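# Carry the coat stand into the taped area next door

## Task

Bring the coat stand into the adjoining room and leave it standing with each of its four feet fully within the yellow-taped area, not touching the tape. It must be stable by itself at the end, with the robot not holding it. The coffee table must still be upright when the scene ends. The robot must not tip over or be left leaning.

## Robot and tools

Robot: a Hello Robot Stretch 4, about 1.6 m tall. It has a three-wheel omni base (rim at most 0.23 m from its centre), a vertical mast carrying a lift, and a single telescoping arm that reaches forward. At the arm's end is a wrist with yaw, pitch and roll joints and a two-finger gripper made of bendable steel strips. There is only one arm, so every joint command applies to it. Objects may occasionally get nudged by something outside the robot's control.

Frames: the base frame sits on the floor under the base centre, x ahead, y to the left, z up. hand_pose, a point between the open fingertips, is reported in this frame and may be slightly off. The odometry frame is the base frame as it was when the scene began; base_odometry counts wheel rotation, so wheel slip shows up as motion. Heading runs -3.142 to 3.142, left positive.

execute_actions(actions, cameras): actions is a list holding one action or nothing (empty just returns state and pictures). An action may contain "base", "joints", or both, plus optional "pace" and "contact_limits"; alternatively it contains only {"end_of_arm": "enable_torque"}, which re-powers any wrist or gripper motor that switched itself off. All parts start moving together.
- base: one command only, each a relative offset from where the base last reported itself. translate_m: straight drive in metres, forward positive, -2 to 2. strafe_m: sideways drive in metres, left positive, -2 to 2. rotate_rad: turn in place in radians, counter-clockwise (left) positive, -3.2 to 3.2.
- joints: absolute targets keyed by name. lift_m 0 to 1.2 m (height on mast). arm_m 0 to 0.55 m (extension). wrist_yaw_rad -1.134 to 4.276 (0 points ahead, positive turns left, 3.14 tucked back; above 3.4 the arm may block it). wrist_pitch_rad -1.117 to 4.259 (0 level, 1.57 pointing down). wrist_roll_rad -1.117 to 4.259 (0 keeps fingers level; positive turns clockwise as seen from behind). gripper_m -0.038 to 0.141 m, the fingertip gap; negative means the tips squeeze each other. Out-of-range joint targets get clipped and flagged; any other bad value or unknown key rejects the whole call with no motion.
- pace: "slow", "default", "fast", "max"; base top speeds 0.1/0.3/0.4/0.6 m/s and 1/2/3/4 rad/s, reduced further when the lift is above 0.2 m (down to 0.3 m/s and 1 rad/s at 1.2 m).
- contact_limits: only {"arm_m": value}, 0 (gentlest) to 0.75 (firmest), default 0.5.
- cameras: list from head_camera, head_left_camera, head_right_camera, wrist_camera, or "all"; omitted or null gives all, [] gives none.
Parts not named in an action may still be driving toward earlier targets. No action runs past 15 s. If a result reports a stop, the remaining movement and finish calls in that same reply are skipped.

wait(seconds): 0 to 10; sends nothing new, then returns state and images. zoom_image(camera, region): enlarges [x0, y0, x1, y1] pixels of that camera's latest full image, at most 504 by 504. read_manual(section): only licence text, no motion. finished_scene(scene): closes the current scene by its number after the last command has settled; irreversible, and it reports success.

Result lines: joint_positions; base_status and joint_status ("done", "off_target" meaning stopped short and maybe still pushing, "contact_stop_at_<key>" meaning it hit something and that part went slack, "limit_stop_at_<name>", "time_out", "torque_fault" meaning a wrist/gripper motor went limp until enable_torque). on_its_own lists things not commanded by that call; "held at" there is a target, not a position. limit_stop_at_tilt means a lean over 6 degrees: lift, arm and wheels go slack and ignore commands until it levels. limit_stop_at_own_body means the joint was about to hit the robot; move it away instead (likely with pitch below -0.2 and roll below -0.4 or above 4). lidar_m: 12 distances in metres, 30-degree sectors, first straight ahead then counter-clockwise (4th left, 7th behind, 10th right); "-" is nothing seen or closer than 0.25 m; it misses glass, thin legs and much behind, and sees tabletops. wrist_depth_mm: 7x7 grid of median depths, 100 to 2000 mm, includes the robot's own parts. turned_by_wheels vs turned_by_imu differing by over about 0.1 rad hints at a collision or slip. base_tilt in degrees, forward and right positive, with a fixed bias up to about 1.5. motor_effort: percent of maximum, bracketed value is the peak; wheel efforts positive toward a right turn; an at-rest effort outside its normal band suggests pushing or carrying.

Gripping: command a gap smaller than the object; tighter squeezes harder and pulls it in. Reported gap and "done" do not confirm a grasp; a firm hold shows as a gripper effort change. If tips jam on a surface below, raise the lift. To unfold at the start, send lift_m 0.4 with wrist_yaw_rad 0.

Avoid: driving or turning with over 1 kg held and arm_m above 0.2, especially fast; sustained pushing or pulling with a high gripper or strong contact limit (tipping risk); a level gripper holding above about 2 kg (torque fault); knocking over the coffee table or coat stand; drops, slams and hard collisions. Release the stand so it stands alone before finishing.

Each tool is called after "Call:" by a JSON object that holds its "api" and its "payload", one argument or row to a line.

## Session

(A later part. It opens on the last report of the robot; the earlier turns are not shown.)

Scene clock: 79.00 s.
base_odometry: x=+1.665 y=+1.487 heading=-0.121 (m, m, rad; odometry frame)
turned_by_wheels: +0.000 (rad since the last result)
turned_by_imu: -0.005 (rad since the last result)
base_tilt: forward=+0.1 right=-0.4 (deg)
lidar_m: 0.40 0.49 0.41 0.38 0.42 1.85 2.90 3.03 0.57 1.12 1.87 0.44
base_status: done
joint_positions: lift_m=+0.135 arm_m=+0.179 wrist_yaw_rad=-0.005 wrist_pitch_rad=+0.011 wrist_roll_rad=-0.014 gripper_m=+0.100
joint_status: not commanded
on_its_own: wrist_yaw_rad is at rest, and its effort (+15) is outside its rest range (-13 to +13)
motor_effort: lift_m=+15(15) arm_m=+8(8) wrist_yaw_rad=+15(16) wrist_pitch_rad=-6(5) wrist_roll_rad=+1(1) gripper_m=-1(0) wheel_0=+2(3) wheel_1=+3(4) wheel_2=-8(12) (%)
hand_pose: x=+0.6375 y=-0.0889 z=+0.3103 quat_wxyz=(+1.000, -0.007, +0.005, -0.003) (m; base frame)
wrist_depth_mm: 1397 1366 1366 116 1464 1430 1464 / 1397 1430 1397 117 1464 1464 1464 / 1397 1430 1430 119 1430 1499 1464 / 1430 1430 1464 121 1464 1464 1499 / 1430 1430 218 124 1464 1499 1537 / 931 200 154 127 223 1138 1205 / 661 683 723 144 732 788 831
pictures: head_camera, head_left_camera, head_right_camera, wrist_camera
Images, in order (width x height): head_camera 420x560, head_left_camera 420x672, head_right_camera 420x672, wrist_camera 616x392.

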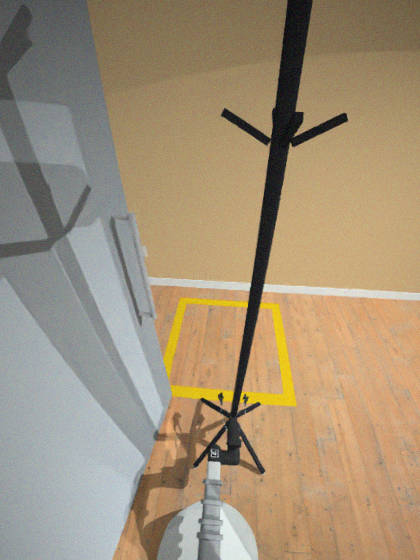

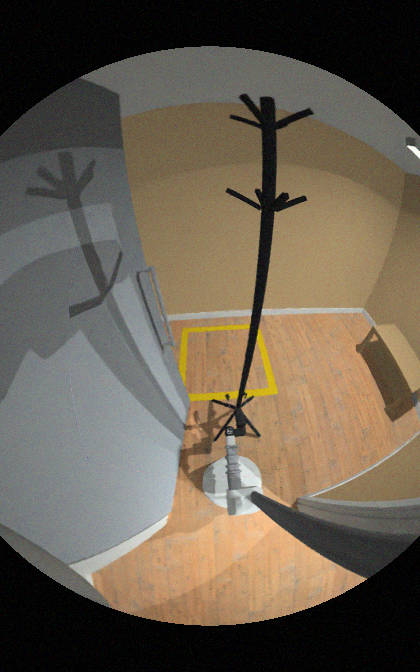

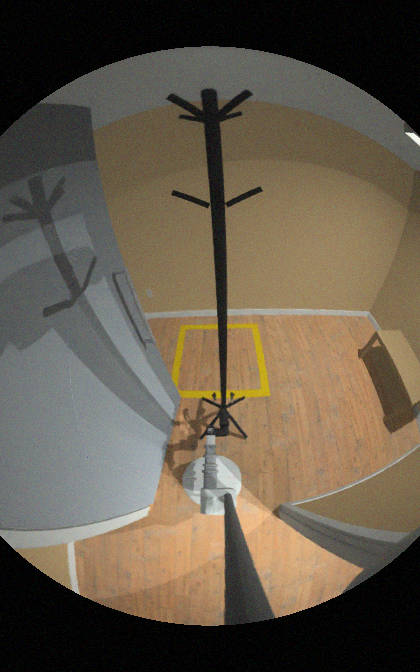

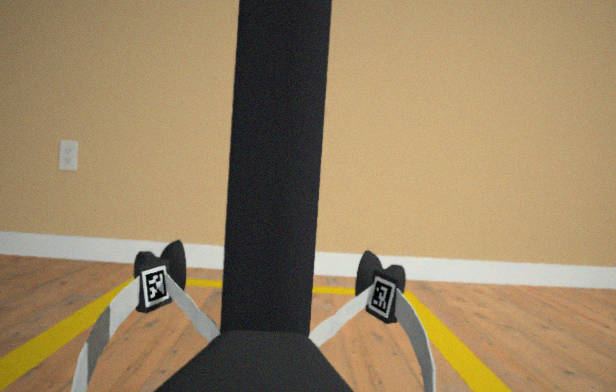

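Call:
{"api": "execute_actions", "payload": {
  "actions": [
    {"base": {"translate_m": 0.3}, "joints": {"arm_m": 0.47}, "pace": "slow"}
  ]
}}

Scene clock: 83.73 s.
base_odometry: x=+1.962 y=+1.450 heading=-0.121 (m, m, rad; odometry frame)
turned_by_wheels: +0.000 (rad since the last result)
turned_by_imu: -0.002 (rad since the last result)
base_tilt: forward=+0.1 right=-0.4 (deg)
lidar_m: 0.72 0.42 0.35 0.32 0.40 0.62 3.22 0.73 0.80 1.78 1.85 0.75
base_status: done
joint_positions: lift_m=+0.135 arm_m=+0.468 wrist_yaw_rad=-0.005 wrist_pitch_rad=+0.010 wrist_roll_rad=-0.014 gripper_m=+0.100
joint_status: all done
on_its_own: wrist_yaw_rad is at rest, and its effort (+14) is outside its rest range (-13 to +13)
motor_effort: lift_m=+15(15) arm_m=+12(8) wrist_yaw_rad=+14(15) wrist_pitch_rad=-3(6) wrist_roll_rad=+1(1) gripper_m=+0(0) wheel_0=+4(9) wheel_1=+3(5) wheel_2=-9(12) (%)
hand_pose: x=+0.9267 y=-0.0889 z=+0.3107 quat_wxyz=(+1.000, -0.007, +0.005, -0.003) (m; base frame)
wrist_depth_mm: 820 820 831 116 854 854 878 / 831 831 831 118 854 854 866 / 842 842 854 120 866 878 866 / 842 842 854 122 866 878 878 / 842 842 217 124 878 878 891 / 842 201 143 127 223 878 891 / 661 691 732 144 741 788 831
pictures: head_camera, head_left_camera, head_right_camera, wrist_camera
Images, in order (width x height): head_camera 420x560, head_left_camera 420x672, head_right_camera 420x672, wrist_camera 616x392.

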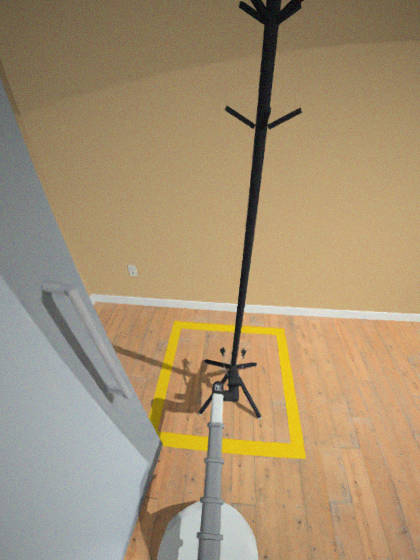

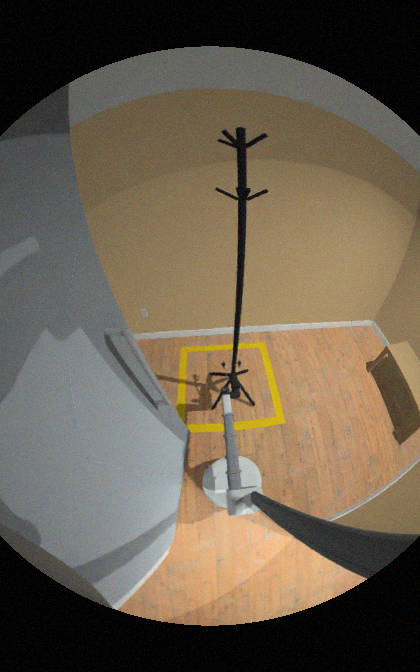

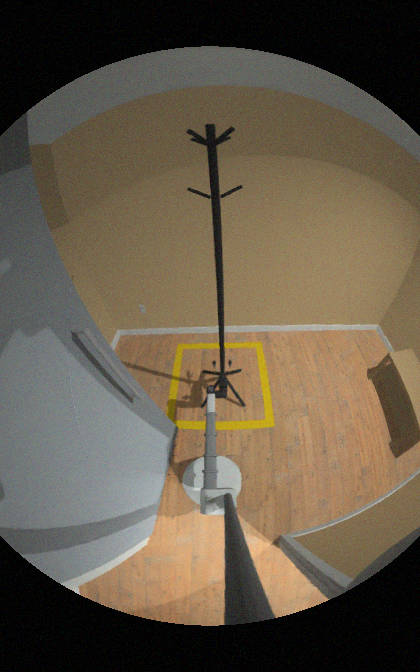

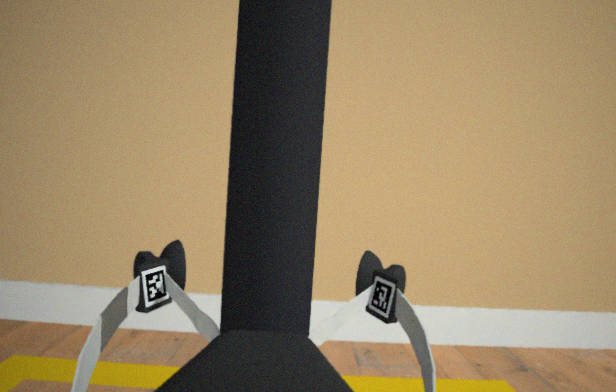

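Call:
{"api": "execute_actions", "payload": {
  "actions": [
    {"joints": {"arm_m": 0.51}, "pace": "slow"}
  ],
  "cameras": []
}}

Call:
{"api": "execute_actions", "payload": {
  "actions": [
    {"joints": {"arm_m": 0.1}}
  ],
  "cameras": ["head_camera", "head_right_camera", "wrist_camera"]
}}

Scene clock: 85.77 s.
base_odometry: x=+1.962 y=+1.450 heading=-0.121 (m, m, rad; odometry frame)
turned_by_wheels: +0.000 (rad since the last result)
turned_by_imu: -0.001 (rad since the last result)
base_tilt: forward=+0.0 right=-0.5 (deg)
lidar_m: 0.72 0.42 0.35 0.34 0.39 0.62 3.23 0.77 0.78 1.78 1.87 1.60
base_status: not commanded
joint_positions: lift_m=+0.135 arm_m=+0.508 wrist_yaw_rad=-0.006 wrist_pitch_rad=+0.010 wrist_roll_rad=-0.014 gripper_m=+0.100
joint_status: all done
on_its_own: wrist_yaw_rad is at rest, and its effort (+14) is outside its rest range (-13 to +13)
motor_effort: lift_m=+15(16) arm_m=+12(18) wrist_yaw_rad=+14(15) wrist_pitch_rad=-2(3) wrist_roll_rad=+1(1) gripper_m=+0(0) wheel_0=+4(5) wheel_1=+3(3) wheel_2=-8(8) (%)
hand_pose: x=+0.9667 y=-0.0891 z=+0.3107 quat_wxyz=(+1.000, -0.007, +0.005, -0.003) (m; base frame)
wrist_depth_mm: 788 798 798 116 820 820 820 / 788 809 798 118 820 820 820 / 798 798 798 120 831 831 831 / 798 809 809 122 820 842 831 / 809 809 219 124 831 842 854 / 798 201 142 128 222 842 854 / 676 683 732 145 741 778 820
pictures: none
No camera images: the call's "cameras" was empty. Leave "cameras" out to get every camera's image.

Scene clock: 88.07 s.
base_odometry: x=+1.962 y=+1.450 heading=-0.121 (m, m, rad; odometry frame)
turned_by_wheels: +0.000 (rad since the last result)
turned_by_imu: -0.001 (rad since the last result)
base_tilt: forward=+0.1 right=-0.4 (deg)
lidar_m: 0.72 0.40 0.33 0.34 0.37 0.62 3.24 0.74 0.79 1.78 1.86 1.60
base_status: not commanded
joint_positions: lift_m=+0.135 arm_m=+0.101 wrist_yaw_rad=+0.000 wrist_pitch_rad=+0.012 wrist_roll_rad=-0.014 gripper_m=+0.100
joint_status: all done
motor_effort: lift_m=+15(16) arm_m=-8(10) wrist_yaw_rad=+0(14) wrist_pitch_rad=-8(8) wrist_roll_rad=+0(1) gripper_m=-1(3) wheel_0=+2(4) wheel_1=+1(3) wheel_2=-3(8) (%)
hand_pose: x=+0.5607 y=-0.0874 z=+0.3101 quat_wxyz=(+1.000, -0.007, +0.006, +0.000) (m; base frame)
wrist_depth_mm: 1182 1205 1182 1182 1182 1205 1229 / 1182 1182 1205 1205 1255 1205 1255 / 1182 1182 1182 1205 1229 1229 1229 / 1205 1205 1205 1229 1229 1255 1255 / 1205 1182 1205 1205 1229 1229 1255 / 917 820 492 525 917 1160 1205 / 691 691 442 449 715 788 831
pictures: head_camera, head_right_camera, wrist_camera
Images, in order (width x height): head_camera 420x560, head_right_camera 420x672, wrist_camera 616x392.

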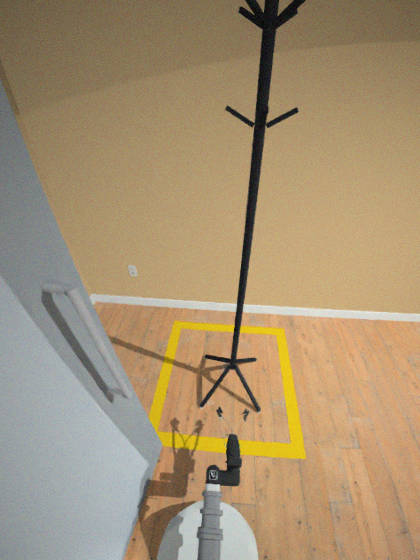

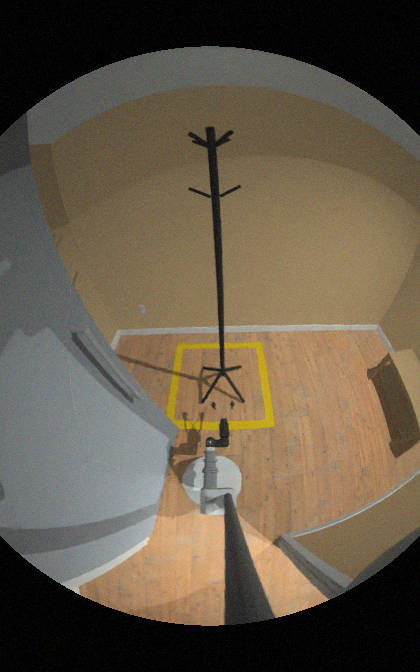

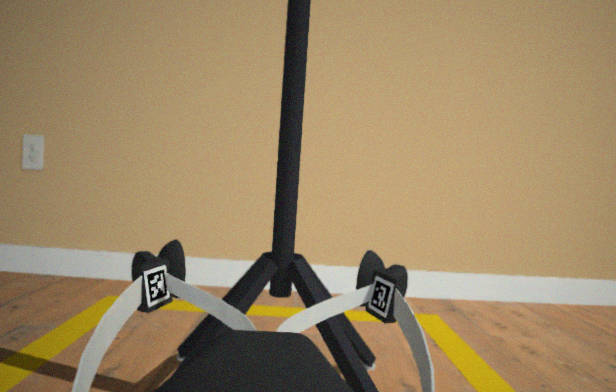

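Call:
{"api": "finished_scene", "payload": {
  "scene": 2
}}

The scene is finished: the task was done.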